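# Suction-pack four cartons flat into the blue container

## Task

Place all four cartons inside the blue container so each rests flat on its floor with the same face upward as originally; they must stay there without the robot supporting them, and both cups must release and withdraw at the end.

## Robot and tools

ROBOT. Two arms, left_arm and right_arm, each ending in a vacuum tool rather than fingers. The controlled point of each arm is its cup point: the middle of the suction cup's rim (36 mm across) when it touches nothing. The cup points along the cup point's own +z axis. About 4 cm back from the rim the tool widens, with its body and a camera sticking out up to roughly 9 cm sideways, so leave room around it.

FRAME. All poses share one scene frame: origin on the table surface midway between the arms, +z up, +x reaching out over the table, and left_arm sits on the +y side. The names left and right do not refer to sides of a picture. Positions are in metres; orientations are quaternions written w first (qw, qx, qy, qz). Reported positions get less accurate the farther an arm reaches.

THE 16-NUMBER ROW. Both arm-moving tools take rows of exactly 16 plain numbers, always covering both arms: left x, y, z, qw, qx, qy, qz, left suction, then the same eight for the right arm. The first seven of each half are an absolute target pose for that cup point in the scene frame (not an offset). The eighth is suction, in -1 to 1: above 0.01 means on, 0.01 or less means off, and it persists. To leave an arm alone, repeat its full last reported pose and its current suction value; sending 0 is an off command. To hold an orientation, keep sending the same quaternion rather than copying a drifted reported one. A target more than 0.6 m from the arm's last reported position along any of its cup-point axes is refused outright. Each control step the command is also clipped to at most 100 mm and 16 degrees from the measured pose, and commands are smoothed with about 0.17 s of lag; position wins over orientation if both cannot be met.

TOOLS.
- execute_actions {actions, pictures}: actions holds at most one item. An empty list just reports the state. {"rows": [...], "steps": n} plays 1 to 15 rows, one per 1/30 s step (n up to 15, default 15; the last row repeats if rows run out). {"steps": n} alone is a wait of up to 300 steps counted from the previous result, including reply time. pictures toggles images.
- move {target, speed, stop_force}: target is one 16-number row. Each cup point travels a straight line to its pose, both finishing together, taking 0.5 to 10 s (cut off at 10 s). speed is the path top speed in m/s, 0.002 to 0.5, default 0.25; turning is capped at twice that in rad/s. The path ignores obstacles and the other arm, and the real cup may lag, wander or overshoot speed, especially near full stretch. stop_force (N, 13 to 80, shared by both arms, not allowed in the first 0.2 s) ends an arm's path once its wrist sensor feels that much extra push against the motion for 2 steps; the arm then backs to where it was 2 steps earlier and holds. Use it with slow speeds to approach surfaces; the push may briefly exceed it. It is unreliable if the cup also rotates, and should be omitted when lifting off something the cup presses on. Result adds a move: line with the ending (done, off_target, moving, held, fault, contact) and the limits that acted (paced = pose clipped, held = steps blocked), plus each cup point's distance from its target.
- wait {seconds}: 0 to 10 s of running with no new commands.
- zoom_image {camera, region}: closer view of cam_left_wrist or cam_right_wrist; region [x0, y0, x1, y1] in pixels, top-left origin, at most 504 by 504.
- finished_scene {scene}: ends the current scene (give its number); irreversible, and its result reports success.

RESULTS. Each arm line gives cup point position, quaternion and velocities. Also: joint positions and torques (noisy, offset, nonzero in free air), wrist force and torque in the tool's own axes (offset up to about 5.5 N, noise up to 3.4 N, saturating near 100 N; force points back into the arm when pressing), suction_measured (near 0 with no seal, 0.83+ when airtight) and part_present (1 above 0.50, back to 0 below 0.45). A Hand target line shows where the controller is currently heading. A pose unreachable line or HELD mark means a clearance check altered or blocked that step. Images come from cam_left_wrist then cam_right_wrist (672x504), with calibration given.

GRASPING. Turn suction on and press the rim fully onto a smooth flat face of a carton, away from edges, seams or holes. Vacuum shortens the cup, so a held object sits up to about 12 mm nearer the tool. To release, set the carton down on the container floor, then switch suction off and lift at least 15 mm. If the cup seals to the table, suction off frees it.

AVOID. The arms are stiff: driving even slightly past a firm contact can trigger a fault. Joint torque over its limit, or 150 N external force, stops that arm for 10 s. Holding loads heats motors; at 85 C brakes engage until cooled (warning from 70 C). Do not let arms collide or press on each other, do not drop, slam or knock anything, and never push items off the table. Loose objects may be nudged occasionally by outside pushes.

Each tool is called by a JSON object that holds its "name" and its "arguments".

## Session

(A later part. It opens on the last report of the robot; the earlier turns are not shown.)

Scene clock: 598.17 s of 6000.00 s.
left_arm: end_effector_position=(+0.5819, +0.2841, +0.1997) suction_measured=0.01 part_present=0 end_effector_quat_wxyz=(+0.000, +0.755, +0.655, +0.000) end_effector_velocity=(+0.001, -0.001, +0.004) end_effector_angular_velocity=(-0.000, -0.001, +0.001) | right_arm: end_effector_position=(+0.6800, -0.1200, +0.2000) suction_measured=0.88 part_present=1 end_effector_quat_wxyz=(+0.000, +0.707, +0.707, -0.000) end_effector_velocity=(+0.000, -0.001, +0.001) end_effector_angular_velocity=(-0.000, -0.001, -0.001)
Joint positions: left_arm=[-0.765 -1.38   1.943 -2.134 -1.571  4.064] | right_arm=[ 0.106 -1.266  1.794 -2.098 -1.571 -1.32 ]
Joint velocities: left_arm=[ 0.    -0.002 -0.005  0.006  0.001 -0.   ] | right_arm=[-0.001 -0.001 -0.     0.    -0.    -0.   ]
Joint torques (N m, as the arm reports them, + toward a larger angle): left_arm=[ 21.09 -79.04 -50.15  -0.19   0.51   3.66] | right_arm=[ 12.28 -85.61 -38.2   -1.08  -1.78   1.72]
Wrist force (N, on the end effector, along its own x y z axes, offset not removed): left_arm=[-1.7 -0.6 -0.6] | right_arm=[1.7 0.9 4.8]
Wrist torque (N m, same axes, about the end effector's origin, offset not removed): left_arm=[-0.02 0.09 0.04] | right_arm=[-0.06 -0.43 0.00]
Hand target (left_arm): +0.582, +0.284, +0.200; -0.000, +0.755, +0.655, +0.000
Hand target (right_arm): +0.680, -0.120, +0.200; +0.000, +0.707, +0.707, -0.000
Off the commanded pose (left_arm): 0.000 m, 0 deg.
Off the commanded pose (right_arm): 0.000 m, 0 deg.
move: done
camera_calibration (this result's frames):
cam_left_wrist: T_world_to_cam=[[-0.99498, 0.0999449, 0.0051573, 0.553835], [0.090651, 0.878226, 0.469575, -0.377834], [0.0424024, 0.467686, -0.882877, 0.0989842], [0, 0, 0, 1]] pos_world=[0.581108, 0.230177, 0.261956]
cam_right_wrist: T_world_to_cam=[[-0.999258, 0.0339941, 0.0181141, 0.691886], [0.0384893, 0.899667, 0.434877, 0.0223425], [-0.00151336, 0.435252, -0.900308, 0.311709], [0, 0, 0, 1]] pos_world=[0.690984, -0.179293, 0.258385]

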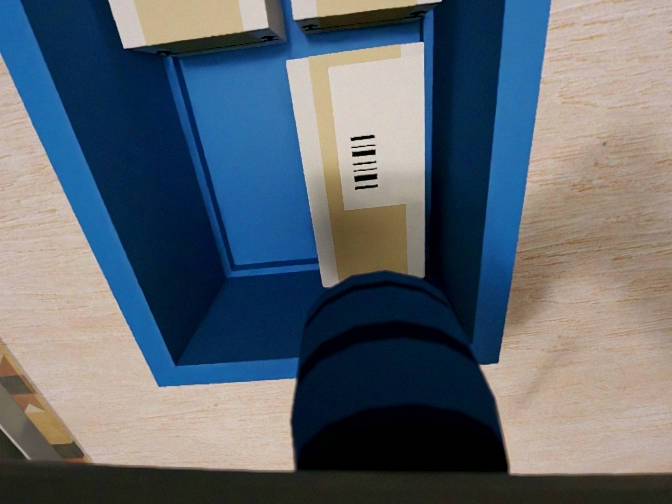

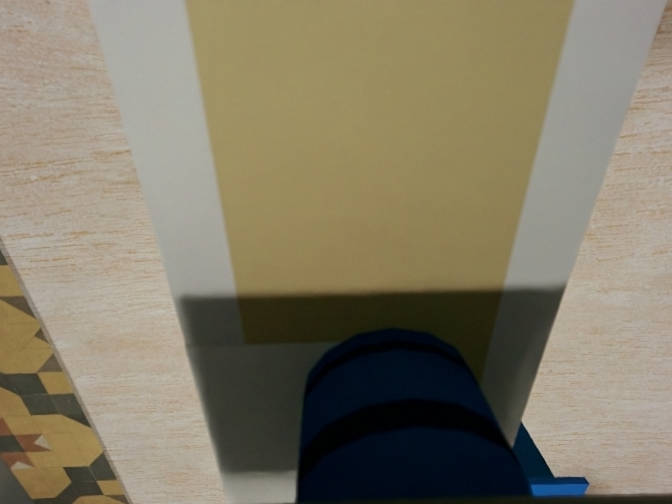

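{"name": "move", "arguments": {"target": [0.64,0.48,0.27,0.299,0.641,0.641,-0.299,0,0.66,0.0,0.2,0,0.7071,0.7071,0,1], "speed": 0.25}}

{"name": "move", "arguments": {"target": [0.64,0.48,0.27,0.299,0.641,0.641,-0.299,0,0.645,0.288,0.19,0,0.7071,0.7071,0,1], "speed": 0.25}}

{"name": "move", "arguments": {"target": [0.64,0.48,0.27,0.299,0.641,0.641,-0.299,0,0.645,0.288,0.095,0,0.7071,0.7071,0,1], "speed": 0.03, "stop_force": 13}}

Scene clock: 611.73 s of 6000.00 s.
left_arm: end_effector_position=(+0.6400, +0.4797, +0.2698) suction_measured=0.01 part_present=0 end_effector_quat_wxyz=(+0.299, +0.641, +0.641, -0.298) end_effector_velocity=(+0.001, +0.002, +0.001) end_effector_angular_velocity=(-0.011, +0.001, -0.001) | right_arm: end_effector_position=(+0.6597, -0.0002, +0.2000) suction_measured=0.88 part_present=1 end_effector_quat_wxyz=(-0.000, +0.707, +0.707, -0.000) end_effector_velocity=(-0.001, +0.002, +0.001) end_effector_angular_velocity=(-0.000, -0.001, +0.001)
Joint positions: left_arm=[-0.203 -1.389  2.083 -2.529 -2.412  4.367] | right_arm=[ 0.253 -1.202  1.703 -2.072 -1.571 -1.173]
Joint velocities: left_arm=[ 0.006  0.003 -0.001 -0.001 -0.012  0.006] | right_arm=[ 0.002 -0.001 -0.001  0.001 -0.001  0.002]
Joint torques (N m, as the arm reports them, + toward a larger angle): left_arm=[ 18.11 -44.45 -46.64  -7.49  -3.54   3.6 ] | right_arm=[  9.44 -67.62 -51.99  -1.01  -1.11   1.7 ]
Wrist force (N, on the end effector, along its own x y z axes, offset not removed): left_arm=[-3.0 -4.4 -0.2] | right_arm=[1.4 2.2 6.9]
Wrist torque (N m, same axes, about the end effector's origin, offset not removed): left_arm=[-0.87 0.44 0.03] | right_arm=[0.13 -0.35 0.05]
Hand target (left_arm): +0.640, +0.480, +0.270; +0.299, +0.641, +0.641, -0.298
Hand target (right_arm): +0.660, -0.000, +0.200; -0.000, +0.707, +0.707, -0.000
Off the commanded pose (left_arm): 0.000 m, 0 deg.
Off the commanded pose (right_arm): 0.000 m, 0 deg.
After step 90, 8.23 s passed at rest.
move: done
camera_calibration (this result's frames):
cam_left_wrist: T_world_to_cam=[[-0.999146, -0.023335, 0.0340942, 0.64578], [-0.0343731, 0.927349, -0.372617, -0.304152], [-0.0229222, -0.37347, -0.927359, 0.524201], [0, 0, 0, 1]] pos_world=[0.646789, 0.492898, 0.350773]
cam_right_wrist: T_world_to_cam=[[-0.999253, 0.0339942, 0.0183533, 0.667508], [0.0385935, 0.899674, 0.434853, -0.0847534], [-0.00172947, 0.435237, -0.900314, 0.259685], [0, 0, 0, 1]] pos_world=[0.67073, -0.0594656, 0.258403]

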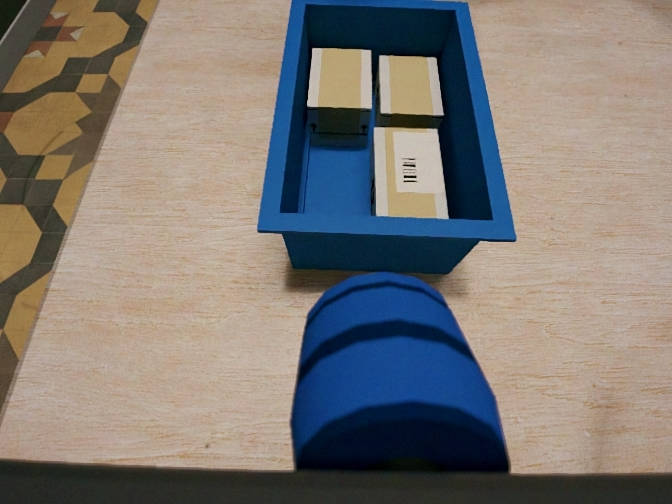

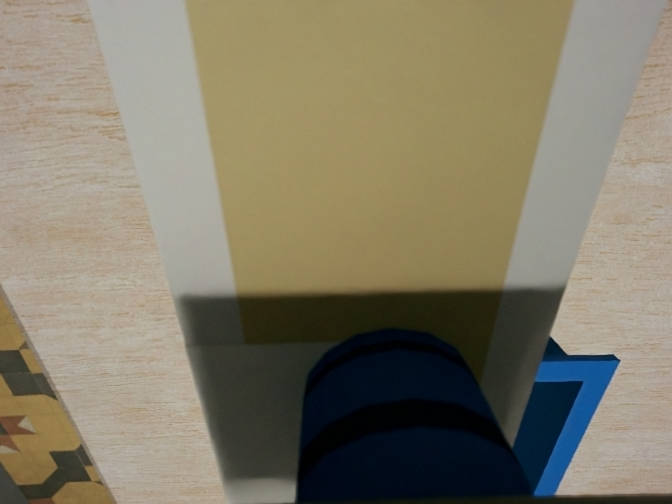

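Scene clock: 613.53 s of 6000.00 s.
left_arm: end_effector_position=(+0.6400, +0.4800, +0.2700) suction_measured=0.01 part_present=0 end_effector_quat_wxyz=(+0.299, +0.641, +0.641, -0.299) end_effector_velocity=(+0.000, -0.000, +0.000) end_effector_angular_velocity=(-0.000, +0.001, +0.000) | right_arm: end_effector_position=(+0.6443, +0.2876, +0.1901) suction_measured=0.88 part_present=1 end_effector_quat_wxyz=(-0.000, +0.707, +0.707, -0.000) end_effector_velocity=(+0.000, +0.003, +0.000) end_effector_angular_velocity=(-0.001, -0.000, +0.001)
Joint positions: left_arm=[-0.202 -1.388  2.083 -2.527 -2.414  4.368] | right_arm=[ 0.527 -0.922  1.282 -1.93  -1.571 -0.899]
Joint velocities: left_arm=[-0.     0.    -0.     0.    -0.    -0.001] | right_arm=[ 0.002  0.003 -0.006  0.003 -0.001  0.002]
Joint torques (N m, as the arm reports them, + toward a larger angle): left_arm=[ 20.77 -37.88 -47.01  -0.29  -3.45   3.77] | right_arm=[  7.98 -92.39 -53.1   -0.65  -2.     1.96]
Wrist force (N, on the end effector, along its own x y z axes, offset not removed): left_arm=[-0.9 3.3 -0.4] | right_arm=[3.2 2.6 4.8]
Wrist torque (N m, same axes, about the end effector's origin, offset not removed): left_arm=[0.58 0.03 0.25] | right_arm=[0.22 -0.68 0.05]
Hand target (left_arm): +0.640, +0.480, +0.270; +0.299, +0.641, +0.641, -0.299
Hand target (right_arm): +0.644, +0.288, +0.190; -0.000, +0.707, +0.707, -0.000
Off the commanded pose (left_arm): 0.000 m, 0 deg.
Off the commanded pose (right_arm): 0.001 m, 0 deg.
move: done
camera_calibration (this result's frames):
cam_left_wrist: T_world_to_cam=[[-0.999126, -0.0226691, 0.035124, 0.645156], [-0.0341821, 0.926703, -0.374235, -0.303671], [-0.0240659, -0.375109, -0.926668, 0.525859], [0, 0, 0, 1]] pos_world=[0.646867, 0.493292, 0.350992]
cam_right_wrist: T_world_to_cam=[[-0.999253, 0.0339925, 0.0183881, 0.642481], [0.0386068, 0.899751, 0.434692, -0.338752], [-0.00176848, 0.435077, -0.900392, 0.125558], [0, 0, 0, 1]] pos_world=[0.655301, 0.228326, 0.24849]

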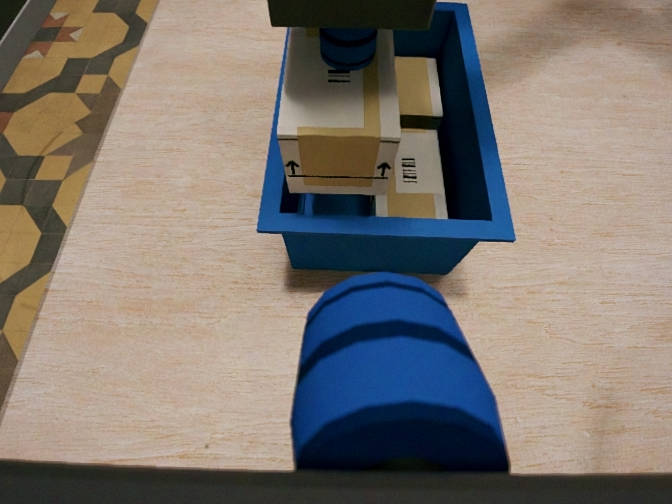

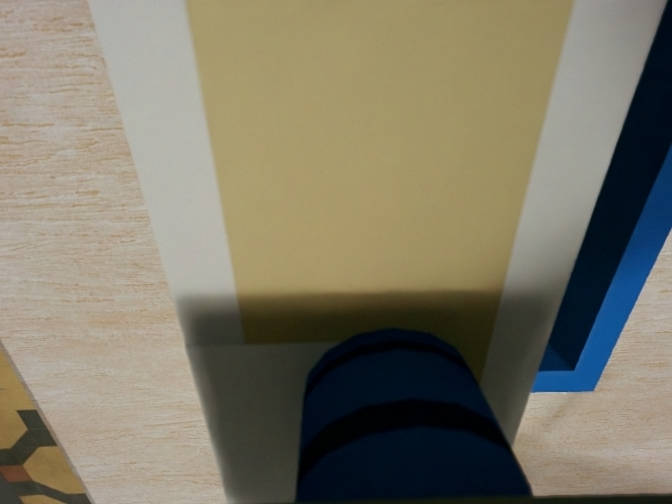

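Scene clock: 617.07 s of 6000.00 s.
left_arm: end_effector_position=(+0.6400, +0.4800, +0.2700) suction_measured=0.01 part_present=0 end_effector_quat_wxyz=(+0.299, +0.641, +0.641, -0.299) end_effector_velocity=(-0.000, -0.000, +0.000) end_effector_angular_velocity=(-0.001, -0.001, -0.001) | right_arm: end_effector_position=(+0.6451, +0.2881, +0.0952) suction_measured=0.88 part_present=1 end_effector_quat_wxyz=(+0.000, +0.707, +0.707, -0.000) end_effector_velocity=(-0.000, +0.000, -0.001) end_effector_angular_velocity=(+0.001, -0.001, +0.000)
Joint positions: left_arm=[-0.202 -1.388  2.083 -2.527 -2.414  4.368] | right_arm=[ 0.527 -0.855  1.347 -2.063 -1.571 -0.899]
Joint velocities: left_arm=[-0.    -0.    -0.     0.    -0.001  0.001] | right_arm=[ 0.     0.001  0.001 -0.003  0.     0.   ]
Joint torques (N m, as the arm reports them, + toward a larger angle): left_arm=[ 20.51 -36.5  -46.49  -0.21  -3.43   3.59] | right_arm=[ -7.79 -90.94 -38.08  -7.71  -2.05  -2.07]
Wrist force (N, on the end effector, along its own x y z axes, offset not removed): left_arm=[-2.8 -1.1 0.7] | right_arm=[2.2 2.4 4.7]
Wrist torque (N m, same axes, about the end effector's origin, offset not removed): left_arm=[-0.10 0.38 0.04] | right_arm=[0.15 -0.52 0.02]
Hand target (left_arm): +0.640, +0.480, +0.270; +0.299, +0.641, +0.641, -0.299
Hand target (right_arm): +0.645, +0.288, +0.095; -0.000, +0.707, +0.707, -0.000
Off the commanded pose (left_arm): 0.000 m, 0 deg.
Off the commanded pose (right_arm): 0.000 m, 0 deg.
move: done
camera_calibration (this result's frames):
cam_left_wrist: T_world_to_cam=[[-0.999126, -0.0226678, 0.0351269, 0.645154], [-0.034182, 0.926703, -0.374236, -0.303671], [-0.0240691, -0.37511, -0.926668, 0.525862], [0, 0, 0, 1]] pos_world=[0.646867, 0.493293, 0.350992]
cam_right_wrist: T_world_to_cam=[[-0.999258, 0.0339935, 0.018117, 0.645008], [0.0384901, 0.899668, 0.434874, -0.297858], [-0.0015164, 0.435249, -0.900309, 0.0397086], [0, 0, 0, 1]] pos_world=[0.656054, 0.228764, 0.153595]

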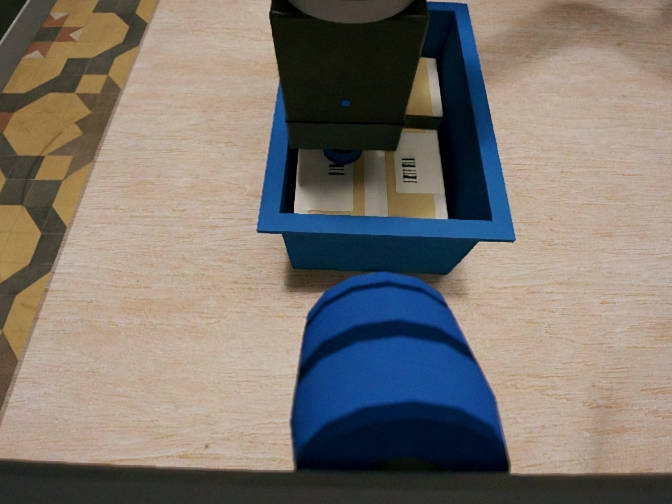

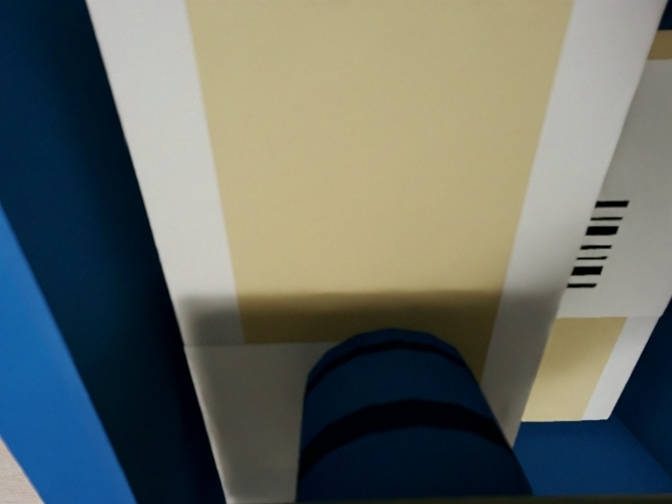

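{"name": "move", "arguments": {"target": [0.64,0.48,0.27,0.299,0.641,0.641,-0.299,0,0.645,0.288,0.04,0,0.7071,0.7071,0,1], "speed": 0.01, "stop_force": 13}}

Scene clock: 623.17 s of 6000.00 s.
left_arm: end_effector_position=(+0.6400, +0.4800, +0.2700) suction_measured=0.01 part_present=0 end_effector_quat_wxyz=(+0.299, +0.641, +0.641, -0.299) end_effector_velocity=(+0.000, +0.000, -0.000) end_effector_angular_velocity=(+0.000, -0.002, -0.001) | right_arm: end_effector_position=(+0.6451, +0.2881, +0.0619) suction_measured=0.88 part_present=1 end_effector_quat_wxyz=(+0.000, +0.707, +0.707, +0.000) end_effector_velocity=(+0.000, -0.002, +0.002) end_effector_angular_velocity=(-0.002, +0.002, -0.001)
Joint positions: left_arm=[-0.202 -1.388  2.083 -2.527 -2.414  4.368] | right_arm=[ 0.527 -0.827  1.364 -2.108 -1.571 -0.899]
Joint velocities: left_arm=[ 0.     0.    -0.    -0.     0.     0.002] | right_arm=[-0.001 -0.003 -0.     0.006 -0.001  0.   ]
Joint torques (N m, as the arm reports them, + toward a larger angle): left_arm=[ 21.19 -37.75 -46.41  -0.37  -3.27   3.59] | right_arm=[ -6.72 -94.13 -36.65   2.24  -1.55  -1.93]
Wrist force (N, on the end effector, along its own x y z axes, offset not removed): left_arm=[-2.4 -2.5 0.4] | right_arm=[4.7 3.5 -14.3]
Wrist torque (N m, same axes, about the end effector's origin, offset not removed): left_arm=[-0.22 0.10 0.14] | right_arm=[0.14 -0.73 0.09]
Hand target (left_arm): +0.640, +0.480, +0.270; +0.299, +0.641, +0.641, -0.299
Hand target (right_arm): +0.645, +0.288, +0.062; +0.000, +0.707, +0.707, +0.000
Off the commanded pose (left_arm): 0.000 m, 0 deg.
Off the commanded pose (right_arm): 0.022 m, 0 deg.
move: contact (right_arm)
camera_calibration (this result's frames):
cam_left_wrist: T_world_to_cam=[[-0.999126, -0.0226678, 0.0351271, 0.645154], [-0.0341821, 0.926703, -0.374236, -0.303671], [-0.0240693, -0.37511, -0.926668, 0.525862], [0, 0, 0, 1]] pos_world=[0.646867, 0.493293, 0.350992]
cam_right_wrist: T_world_to_cam=[[-0.999261, 0.0339934, 0.0179409, 0.645646], [0.0384135, 0.899613, 0.434994, -0.283343], [-0.00135288, 0.435362, -0.900254, 0.00961388], [0, 0, 0, 1]] pos_world=[0.656066, 0.228766, 0.120324]

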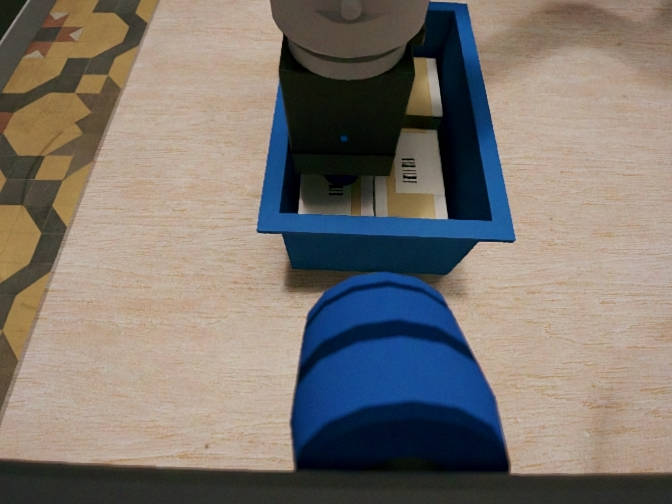

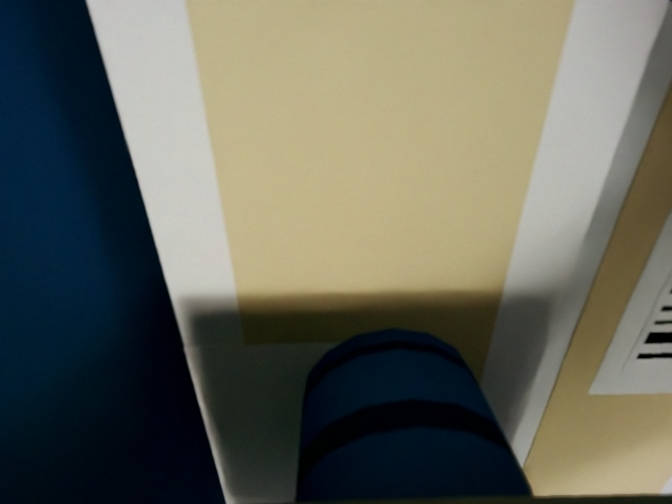

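{"name": "move", "arguments": {"target": [0.64,0.48,0.27,0.299,0.641,0.641,-0.299,0,0.645,0.288,0.07,0,0.7071,0.7071,0,1], "speed": 0.02}}

{"name": "move", "arguments": {"target": [0.64,0.48,0.27,0.299,0.641,0.641,-0.299,0,0.636,0.288,0.07,0,0.7071,0.7071,0,1], "speed": 0.006, "stop_force": 13}}

{"name": "move", "arguments": {"target": [0.64,0.48,0.27,0.299,0.641,0.641,-0.299,0,0.636,0.288,0.04,0,0.7071,0.7071,0,1], "speed": 0.008, "stop_force": 13}}

Scene clock: 633.10 s of 6000.00 s.
left_arm: end_effector_position=(+0.6400, +0.4800, +0.2700) suction_measured=0.01 part_present=0 end_effector_quat_wxyz=(+0.299, +0.641, +0.641, -0.299) end_effector_velocity=(-0.000, +0.000, -0.000) end_effector_angular_velocity=(+0.001, +0.000, +0.000) | right_arm: end_effector_position=(+0.6450, +0.2880, +0.0697) suction_measured=0.88 part_present=1 end_effector_quat_wxyz=(+0.000, +0.707, +0.707, +0.000) end_effector_velocity=(+0.000, -0.000, +0.004) end_effector_angular_velocity=(-0.000, -0.001, -0.000)
Joint positions: left_arm=[-0.202 -1.388  2.083 -2.527 -2.414  4.368] | right_arm=[ 0.527 -0.834  1.361 -2.097 -1.571 -0.899]
Joint velocities: left_arm=[ 0.    -0.     0.     0.     0.001 -0.   ] | right_arm=[-0.    -0.003 -0.001  0.004 -0.    -0.   ]
Joint torques (N m, as the arm reports them, + toward a larger angle): left_arm=[ 20.87 -37.19 -46.75  -0.32  -3.42   3.71] | right_arm=[   0.84 -116.39  -50.9    -1.13    1.96   -1.97]
Wrist force (N, on the end effector, along its own x y z axes, offset not removed): left_arm=[2.0 -0.7 0.1] | right_arm=[1.7 2.1 4.5]
Wrist torque (N m, same axes, about the end effector's origin, offset not removed): left_arm=[0.01 -0.44 0.18] | right_arm=[0.09 -0.47 0.17]
Hand target (left_arm): +0.640, +0.480, +0.270; +0.299, +0.641, +0.641, -0.299
Hand target (right_arm): +0.645, +0.288, +0.070; +0.000, +0.707, +0.707, +0.000
Off the commanded pose (left_arm): 0.000 m, 0 deg.
Off the commanded pose (right_arm): 0.000 m, 0 deg.
After step 90, 6.20 s passed at rest.
move: done
camera_calibration (this result's frames):
cam_left_wrist: T_world_to_cam=[[-0.999126, -0.0226679, 0.0351271, 0.645155], [-0.0341821, 0.926703, -0.374236, -0.303671], [-0.0240692, -0.37511, -0.926668, 0.525862], [0, 0, 0, 1]] pos_world=[0.646867, 0.493293, 0.350992]
cam_right_wrist: T_world_to_cam=[[-0.999258, 0.0339986, 0.0181077, 0.645402], [0.0384906, 0.899665, 0.434882, -0.286707], [-0.00150549, 0.435256, -0.900305, 0.0167635], [0, 0, 0, 1]] pos_world=[0.655984, 0.228701, 0.128089]

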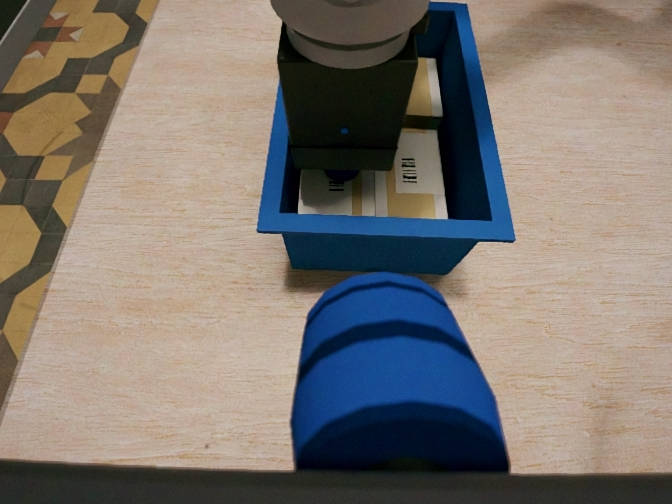

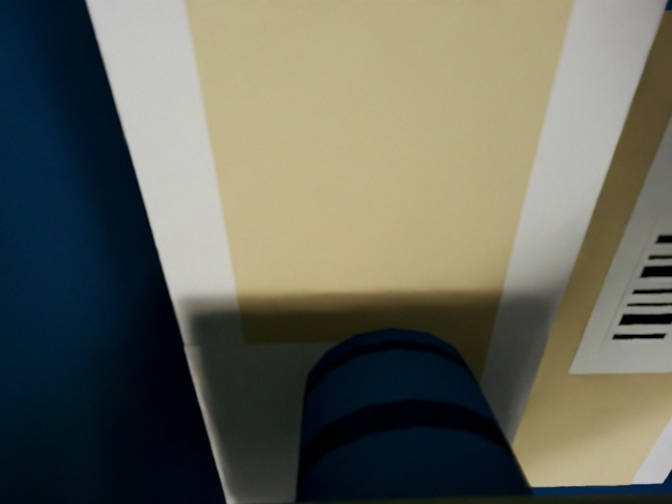

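Scene clock: 634.83 s of 6000.00 s.
left_arm: end_effector_position=(+0.6400, +0.4800, +0.2700) suction_measured=0.01 part_present=0 end_effector_quat_wxyz=(+0.299, +0.641, +0.641, -0.299) end_effector_velocity=(+0.000, +0.000, -0.000) end_effector_angular_velocity=(+0.001, -0.001, -0.001) | right_arm: end_effector_position=(+0.6362, +0.2880, +0.0700) suction_measured=0.88 part_present=1 end_effector_quat_wxyz=(-0.000, +0.707, +0.707, -0.000) end_effector_velocity=(-0.001, -0.001, -0.000) end_effector_angular_velocity=(-0.001, -0.000, -0.001)
Joint positions: left_arm=[-0.202 -1.388  2.083 -2.527 -2.414  4.368] | right_arm=[ 0.532 -0.843  1.376 -2.104 -1.571 -0.893]
Joint velocities: left_arm=[-0.     0.    -0.     0.     0.001  0.001] | right_arm=[ 0.001 -0.001  0.003 -0.001 -0.001  0.001]
Joint torques (N m, as the arm reports them, + toward a larger angle): left_arm=[ 19.72 -37.49 -46.25  -0.36  -3.27   3.75] | right_arm=[   9.08 -116.6   -37.25   -8.52    2.19    2.13]
Wrist force (N, on the end effector, along its own x y z axes, offset not removed): left_arm=[-2.4 0.0 -3.2] | right_arm=[2.9 2.4 3.9]
Wrist torque (N m, same axes, about the end effector's origin, offset not removed): left_arm=[-0.02 0.27 0.03] | right_arm=[0.13 -0.69 0.10]
Hand target (left_arm): +0.640, +0.480, +0.270; +0.299, +0.641, +0.641, -0.299
Hand target (right_arm): +0.636, +0.288, +0.070; +0.000, +0.707, +0.707, -0.000
Off the commanded pose (left_arm): 0.000 m, 0 deg.
Off the commanded pose (right_arm): 0.000 m, 0 deg.
move: done
camera_calibration (this result's frames):
cam_left_wrist: T_world_to_cam=[[-0.999126, -0.0226675, 0.0351268, 0.645154], [-0.0341817, 0.926703, -0.374236, -0.303671], [-0.0240691, -0.37511, -0.926668, 0.525861], [0, 0, 0, 1]] pos_world=[0.646867, 0.493293, 0.350992]
cam_right_wrist: T_world_to_cam=[[-0.999258, 0.0339923, 0.0181239, 0.636562], [0.038492, 0.89967, 0.434869, -0.286488], [-0.00152327, 0.435244, -0.900311, 0.0170266], [0, 0, 0, 1]] pos_world=[0.647143, 0.228696, 0.128377]

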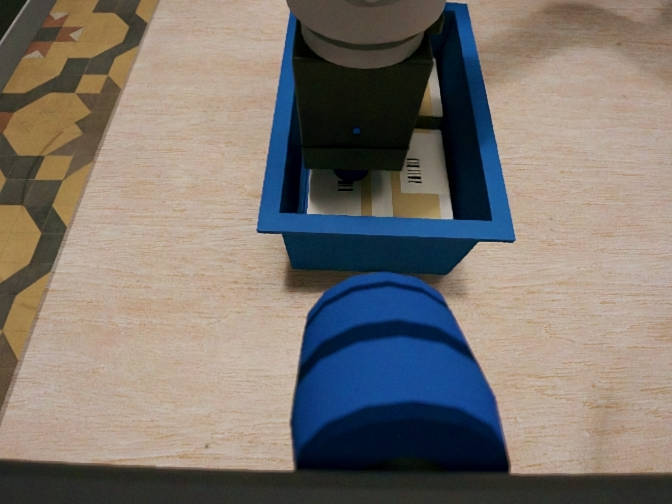

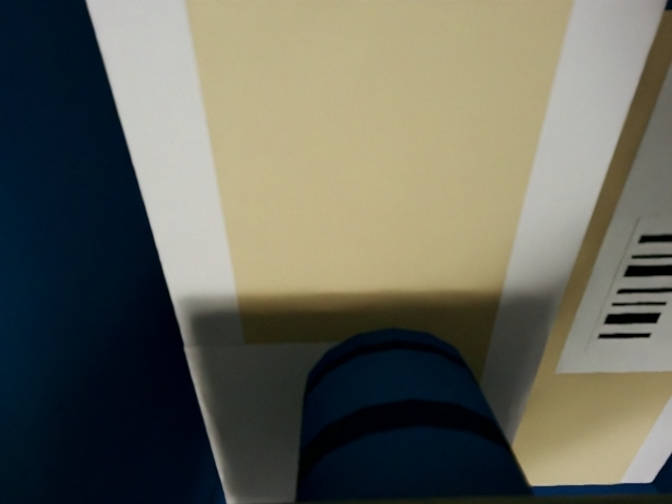

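Scene clock: 636.23 s of 6000.00 s.
left_arm: end_effector_position=(+0.6400, +0.4800, +0.2700) suction_measured=0.01 part_present=0 end_effector_quat_wxyz=(+0.299, +0.641, +0.641, -0.299) end_effector_velocity=(+0.000, -0.000, +0.000) end_effector_angular_velocity=(-0.000, -0.001, -0.000) | right_arm: end_effector_position=(+0.6362, +0.2880, +0.0619) suction_measured=0.88 part_present=1 end_effector_quat_wxyz=(+0.000, +0.707, +0.707, +0.000) end_effector_velocity=(-0.000, -0.001, +0.001) end_effector_angular_velocity=(-0.002, +0.003, -0.001)
Joint positions: left_arm=[-0.202 -1.388  2.083 -2.527 -2.414  4.368] | right_arm=[ 0.532 -0.836  1.38  -2.115 -1.571 -0.893]
Joint velocities: left_arm=[-0.     0.    -0.001 -0.    -0.    -0.   ] | right_arm=[-0.001 -0.001 -0.     0.005  0.     0.   ]
Joint torques (N m, as the arm reports them, + toward a larger angle): left_arm=[ 20.68 -37.72 -46.67  -0.27  -3.23   3.56] | right_arm=[  3.91 -93.95 -35.79   1.78   1.73  -0.78]
Wrist force (N, on the end effector, along its own x y z axes, offset not removed): left_arm=[-1.6 -0.9 4.3] | right_arm=[2.7 0.6 -16.0]
Wrist torque (N m, same axes, about the end effector's origin, offset not removed): left_arm=[-0.10 0.07 -0.07] | right_arm=[-0.06 -0.54 0.07]
Hand target (left_arm): +0.640, +0.480, +0.270; +0.299, +0.641, +0.641, -0.299
Hand target (right_arm): +0.636, +0.288, +0.062; +0.000, +0.707, +0.707, +0.000
Off the commanded pose (left_arm): 0.000 m, 0 deg.
Off the commanded pose (right_arm): 0.022 m, 0 deg.
move: contact (right_arm)
camera_calibration (this result's frames):
cam_left_wrist: T_world_to_cam=[[-0.999126, -0.0226677, 0.0351268, 0.645155], [-0.0341818, 0.926703, -0.374236, -0.303671], [-0.024069, -0.37511, -0.926668, 0.525862], [0, 0, 0, 1]] pos_world=[0.646867, 0.493293, 0.350992]
cam_right_wrist: T_world_to_cam=[[-0.999262, 0.0339894, 0.0179059, 0.63674], [0.0383947, 0.899592, 0.435041, -0.282937], [-0.00132122, 0.435407, -0.900233, 0.00952475], [0, 0, 0, 1]] pos_world=[0.647146, 0.228738, 0.120262]

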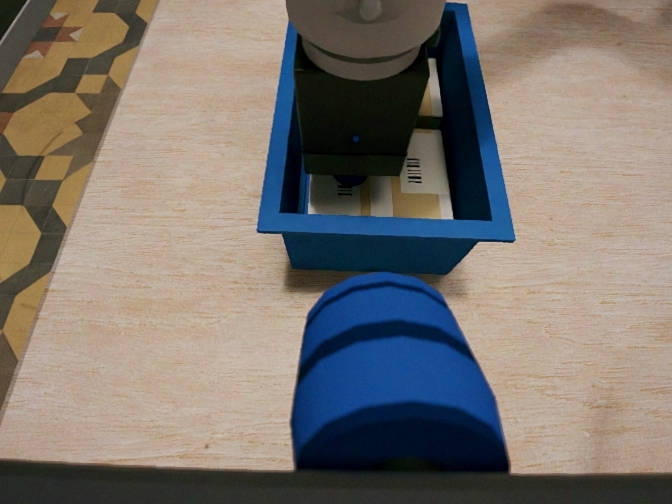

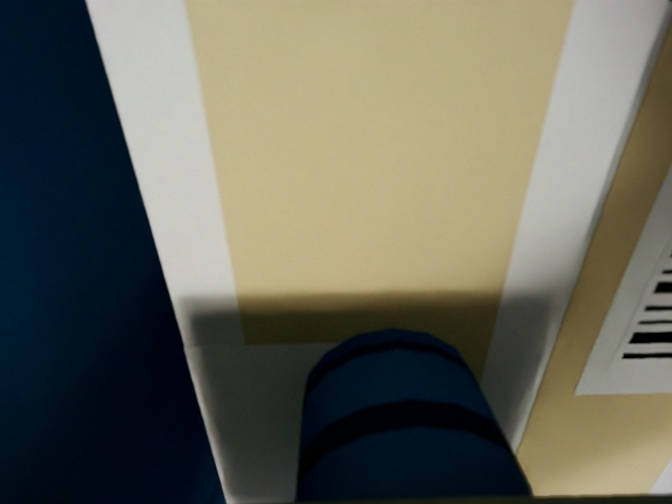

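{"name": "execute_actions", "arguments": {"actions": [{"rows":[[0.64,0.48,0.27,0.299,0.641,0.641,-0.299,0,0.636,0.288,0.063,0,0.7071,0.7071,0,0]],"steps":10}], "pictures": false}}

{"name": "move", "arguments": {"target": [0.64,0.48,0.27,0.299,0.641,0.641,-0.299,0,0.636,0.288,0.22,0,0.7071,0.7071,0,0], "speed": 0.12}}

{"name": "move", "arguments": {"target": [0.64,0.48,0.27,0.299,0.641,0.641,-0.299,0,0.55,-0.25,0.25,0,0.7071,0.7071,0,0]}}

{"name": "move", "arguments": {"target": [0.63,0.33,0.25,0,0.7071,0.7071,0,0,0.55,-0.25,0.25,0,0.7071,0.7071,0,0]}}

Scene clock: 666.47 s of 6000.00 s.
left_arm: end_effector_position=(+0.6400, +0.4800, +0.2700) suction_measured=0.01 part_present=0 end_effector_quat_wxyz=(+0.299, +0.641, +0.641, -0.299) end_effector_velocity=(+0.001, +0.000, +0.000) end_effector_angular_velocity=(+0.002, -0.001, +0.001) | right_arm: end_effector_position=(+0.6361, +0.2880, +0.0630) suction_measured=0.00 part_present=0 end_effector_quat_wxyz=(+0.000, +0.707, +0.707, +0.000) end_effector_velocity=(-0.000, +0.000, +0.001) end_effector_angular_velocity=(+0.000, +0.000, -0.000)
Joint positions: left_arm=[-0.202 -1.388  2.083 -2.527 -2.414  4.368] | right_arm=[ 0.532 -0.837  1.38  -2.114 -1.571 -0.893]
Joint velocities: left_arm=[-0.    -0.    -0.001  0.     0.002 -0.001] | right_arm=[ 0.    -0.001  0.     0.001  0.     0.001]
Joint torques (N m, as the arm reports them, + toward a larger angle): left_arm=[ 19.9  -38.77 -46.7   -0.39  -3.39   3.78] | right_arm=[ 10.52 -97.11 -37.02   1.55  -0.01   1.58]
Wrist force (N, on the end effector, along its own x y z axes, offset not removed): left_arm=[-2.7 5.1 3.2] | right_arm=[1.8 3.6 -13.0]
Wrist torque (N m, same axes, about the end effector's origin, offset not removed): left_arm=[1.06 0.41 0.27] | right_arm=[0.30 -0.44 0.07]
Hand target (left_arm): +0.640, +0.480, +0.270; +0.299, +0.641, +0.641, -0.299
Hand target (right_arm): +0.636, +0.288, +0.063; +0.000, +0.707, +0.707, +0.000
Off the commanded pose (left_arm): 0.000 m, 0 deg.
Off the commanded pose (right_arm): 0.000 m, 0 deg.
Steps of this call (steps 1 to 90: nothing new was sent; then 26.90 s passed at rest; steps 91 to 100: all 10 steps of this action). Readings (end_effector_position | what the end effector reports):
91: left_arm (+0.6400, +0.4800, +0.2700) | right_arm (+0.6361, +0.2880, +0.0622) | left_arm suction_measured=0.01 part_present=0 | right_arm suction_measured=0.44 part_present=0
92: left_arm (+0.6400, +0.4800, +0.2700) | right_arm (+0.6362, +0.2880, +0.0624) | left_arm suction_measured=0.01 part_present=0 | right_arm suction_measured=0.05 part_present=0
94: left_arm (+0.6400, +0.4800, +0.2700) | right_arm (+0.6362, +0.2881, +0.0628) | left_arm suction_measured=0.01 part_present=0 | right_arm suction_measured=0.00 part_present=0
98: left_arm (+0.6400, +0.4800, +0.2700) | right_arm (+0.6361, +0.2880, +0.0630) | left_arm suction_measured=0.01 part_present=0 | right_arm suction_measured=0.00 part_present=0
100: the state above

Scene clock: 668.53 s of 6000.00 s.
left_arm: end_effector_position=(+0.6400, +0.4800, +0.2700) suction_measured=0.01 part_present=0 end_effector_quat_wxyz=(+0.299, +0.641, +0.641, -0.299) end_effector_velocity=(-0.000, +0.000, -0.000) end_effector_angular_velocity=(+0.000, +0.001, +0.001) | right_arm: end_effector_position=(+0.6359, +0.2879, +0.2198) suction_measured=0.00 part_present=0 end_effector_quat_wxyz=(-0.000, +0.707, +0.707, +0.000) end_effector_velocity=(-0.000, +0.000, +0.003) end_effector_angular_velocity=(+0.000, +0.000, +0.000)
Joint positions: left_arm=[-0.202 -1.388  2.083 -2.527 -2.414  4.368] | right_arm=[ 0.533 -0.948  1.27  -1.893 -1.571 -0.893]
Joint velocities: left_arm=[-0.    -0.     0.001 -0.     0.    -0.001] | right_arm=[ 0.    -0.002 -0.002  0.004  0.     0.   ]
Joint torques (N m, as the arm reports them, + toward a larger angle): left_arm=[ 21.01 -38.56 -46.27  -0.41  -3.23   3.64] | right_arm=[   3.45 -113.58  -52.28   -0.23    1.7    -0.74]
Wrist force (N, on the end effector, along its own x y z axes, offset not removed): left_arm=[-1.0 1.4 -0.2] | right_arm=[1.8 1.5 3.0]
Wrist torque (N m, same axes, about the end effector's origin, offset not removed): left_arm=[0.44 -0.06 0.26] | right_arm=[0.04 -0.50 0.01]
Hand target (left_arm): +0.640, +0.480, +0.270; +0.299, +0.641, +0.641, -0.299
Hand target (right_arm): +0.636, +0.288, +0.220; +0.000, +0.707, +0.707, +0.000
Off the commanded pose (left_arm): 0.000 m, 0 deg.
Off the commanded pose (right_arm): 0.000 m, 0 deg.
move: done
camera_calibration (this result's frames):
cam_left_wrist: T_world_to_cam=[[-0.999126, -0.0226677, 0.0351269, 0.645154], [-0.0341818, 0.926703, -0.374236, -0.303671], [-0.0240691, -0.37511, -0.926668, 0.525862], [0, 0, 0, 1]] pos_world=[0.646867, 0.493293, 0.350992]
cam_right_wrist: T_world_to_cam=[[-0.999258, 0.0339971, 0.0181135, 0.633548], [0.0384918, 0.899663, 0.434886, -0.351553], [-0.00151122, 0.43526, -0.900303, 0.151898], [0, 0, 0, 1]] pos_world=[0.646839, 0.228625, 0.278164]

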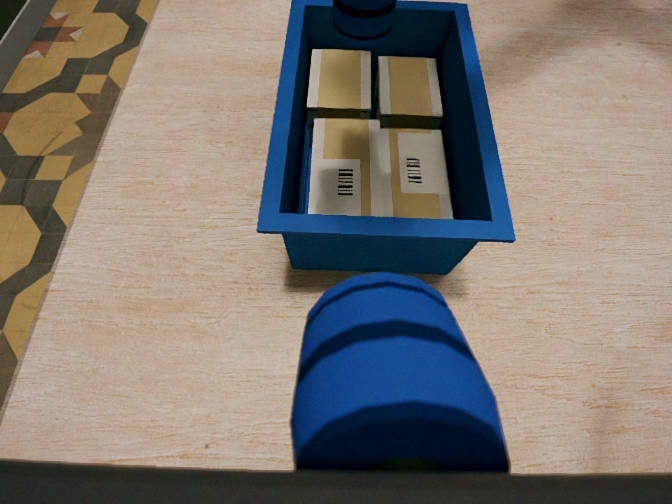

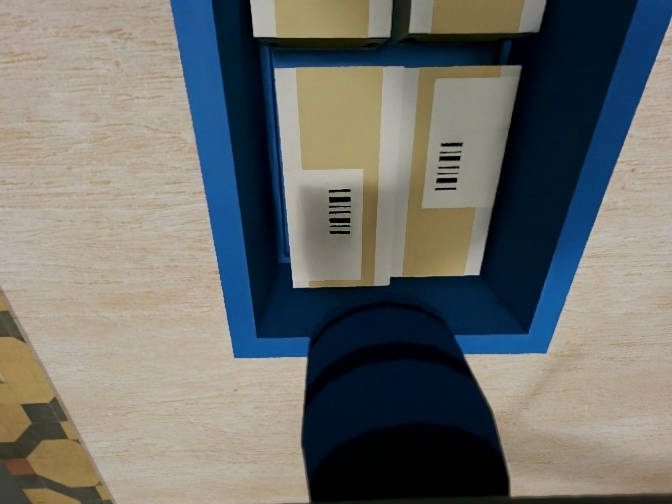

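Scene clock: 671.37 s of 6000.00 s.
left_arm: end_effector_position=(+0.6400, +0.4800, +0.2700) suction_measured=0.01 part_present=0 end_effector_quat_wxyz=(+0.299, +0.641, +0.641, -0.299) end_effector_velocity=(+0.000, -0.000, +0.000) end_effector_angular_velocity=(+0.000, +0.000, +0.000) | right_arm: end_effector_position=(+0.5513, -0.2498, +0.2498) suction_measured=0.00 part_present=0 end_effector_quat_wxyz=(+0.000, +0.707, +0.707, +0.000) end_effector_velocity=(-0.001, -0.003, +0.000) end_effector_angular_velocity=(+0.000, +0.001, -0.000)
Joint positions: left_arm=[-0.202 -1.388  2.083 -2.527 -2.414  4.368] | right_arm=[-0.042 -1.578  2.062 -2.056 -1.57  -1.468]
Joint velocities: left_arm=[-0.    -0.    -0.    -0.     0.    -0.001] | right_arm=[-0.005 -0.003  0.002  0.002  0.001 -0.005]
Joint torques (N m, as the arm reports them, + toward a larger angle): left_arm=[ 20.57 -37.31 -46.35  -0.34  -3.19   3.72] | right_arm=[ -7.25 -53.47 -36.04  -0.71   2.02  -1.68]
Wrist force (N, on the end effector, along its own x y z axes, offset not removed): left_arm=[-0.7 -5.0 -5.0] | right_arm=[2.0 1.4 -0.3]
Wrist torque (N m, same axes, about the end effector's origin, offset not removed): left_arm=[-0.69 -0.19 0.07] | right_arm=[-0.05 -0.53 0.04]
Hand target (left_arm): +0.640, +0.480, +0.270; +0.299, +0.641, +0.641, -0.299
Hand target (right_arm): +0.551, -0.250, +0.250; +0.000, +0.707, +0.707, +0.000
Off the commanded pose (left_arm): 0.000 m, 0 deg.
Off the commanded pose (right_arm): 0.001 m, 0 deg.
move: done
camera_calibration (this result's frames):
cam_left_wrist: T_world_to_cam=[[-0.999126, -0.0226679, 0.0351271, 0.645155], [-0.0341821, 0.926703, -0.374236, -0.303671], [-0.0240692, -0.37511, -0.926668, 0.525862], [0, 0, 0, 1]] pos_world=[0.646867, 0.493293, 0.350992]
cam_right_wrist: T_world_to_cam=[[-0.99927, 0.0340154, 0.0173635, 0.566944], [0.0381822, 0.899488, 0.435274, 0.122392], [-0.000812258, 0.43562, -0.90013, 0.412506], [0, 0, 0, 1]] pos_world=[0.562192, -0.309071, 0.308191]

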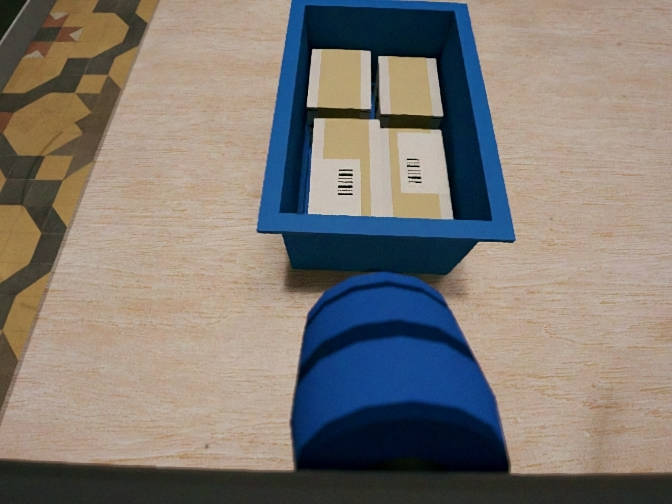

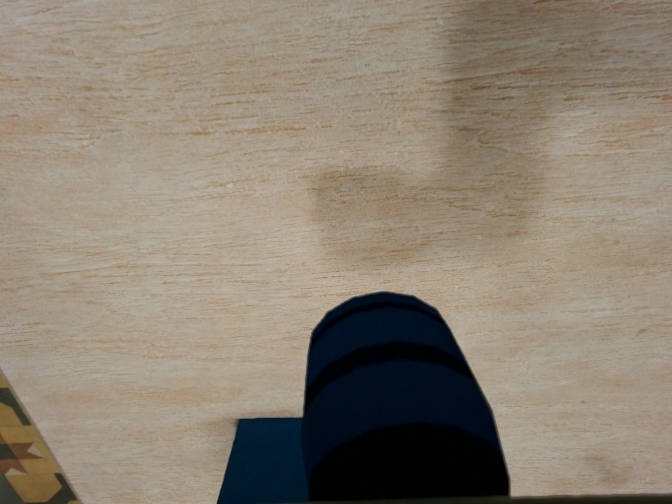

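Scene clock: 673.67 s of 6000.00 s.
left_arm: end_effector_position=(+0.6299, +0.3303, +0.2502) suction_measured=0.01 part_present=0 end_effector_quat_wxyz=(+0.000, +0.707, +0.707, -0.001) end_effector_velocity=(+0.000, -0.002, -0.001) end_effector_angular_velocity=(+0.013, +0.002, +0.001) | right_arm: end_effector_position=(+0.5500, -0.2500, +0.2500) suction_measured=0.00 part_present=0 end_effector_quat_wxyz=(+0.000, +0.707, +0.707, +0.000) end_effector_velocity=(-0.000, +0.000, +0.001) end_effector_angular_velocity=(+0.000, -0.002, +0.001)
Joint positions: left_arm=[-0.673 -1.393  1.857 -2.036 -1.573  4.015] | right_arm=[-0.042 -1.58   2.064 -2.055 -1.571 -1.468]
Joint velocities: left_arm=[-0.005  0.004 -0.006  0.011  0.009 -0.007] | right_arm=[ 0.001 -0.002 -0.    -0.    -0.     0.   ]
Joint torques (N m, as the arm reports them, + toward a larger angle): left_arm=[-16.71 -44.88 -52.75  -0.1    0.95  -2.46] | right_arm=[ -0.76 -56.42 -36.49  -0.55  -2.    -2.06]
Wrist force (N, on the end effector, along its own x y z axes, offset not removed): left_arm=[-0.6 -3.3 -2.3] | right_arm=[3.1 2.0 2.0]
Wrist torque (N m, same axes, about the end effector's origin, offset not removed): left_arm=[-0.49 -0.14 0.20] | right_arm=[0.07 -0.57 0.10]
Hand target (left_arm): +0.630, +0.330, +0.250; -0.000, +0.707, +0.707, -0.000
Hand target (right_arm): +0.550, -0.250, +0.250; +0.000, +0.707, +0.707, -0.000
Off the commanded pose (left_arm): 0.000 m, 0 deg.
Off the commanded pose (right_arm): 0.000 m, 0 deg.
move: done
camera_calibration (this result's frames):
cam_left_wrist: T_world_to_cam=[[-0.999154, -0.0406907, 0.00588797, 0.645626], [-0.0332063, 0.883098, 0.468012, -0.369624], [-0.0242434, 0.467421, -0.883702, 0.162253], [0, 0, 0, 1]] pos_world=[0.63674, 0.276844, 0.312571]
cam_right_wrist: T_world_to_cam=[[-0.999259, 0.033972, 0.0181126, 0.565487], [0.0384688, 0.899668, 0.434877, 0.12256], [-0.00152171, 0.435251, -0.900308, 0.413109], [0, 0, 0, 1]] pos_world=[0.560982, -0.30928, 0.308384]

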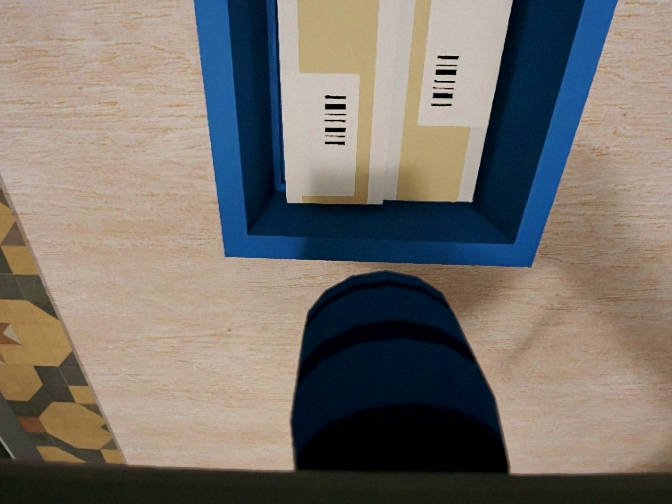

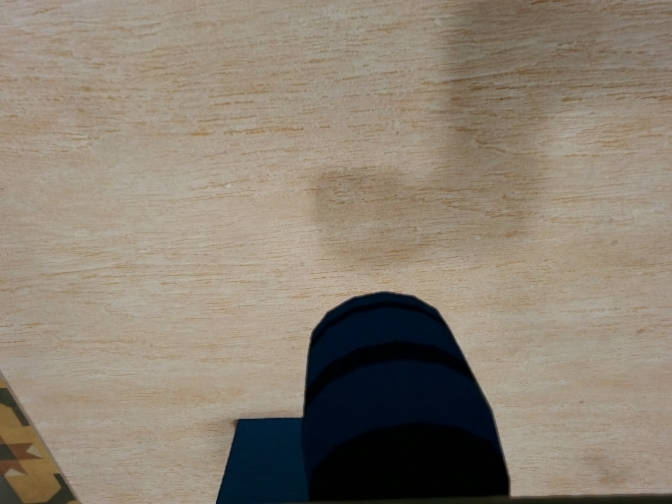

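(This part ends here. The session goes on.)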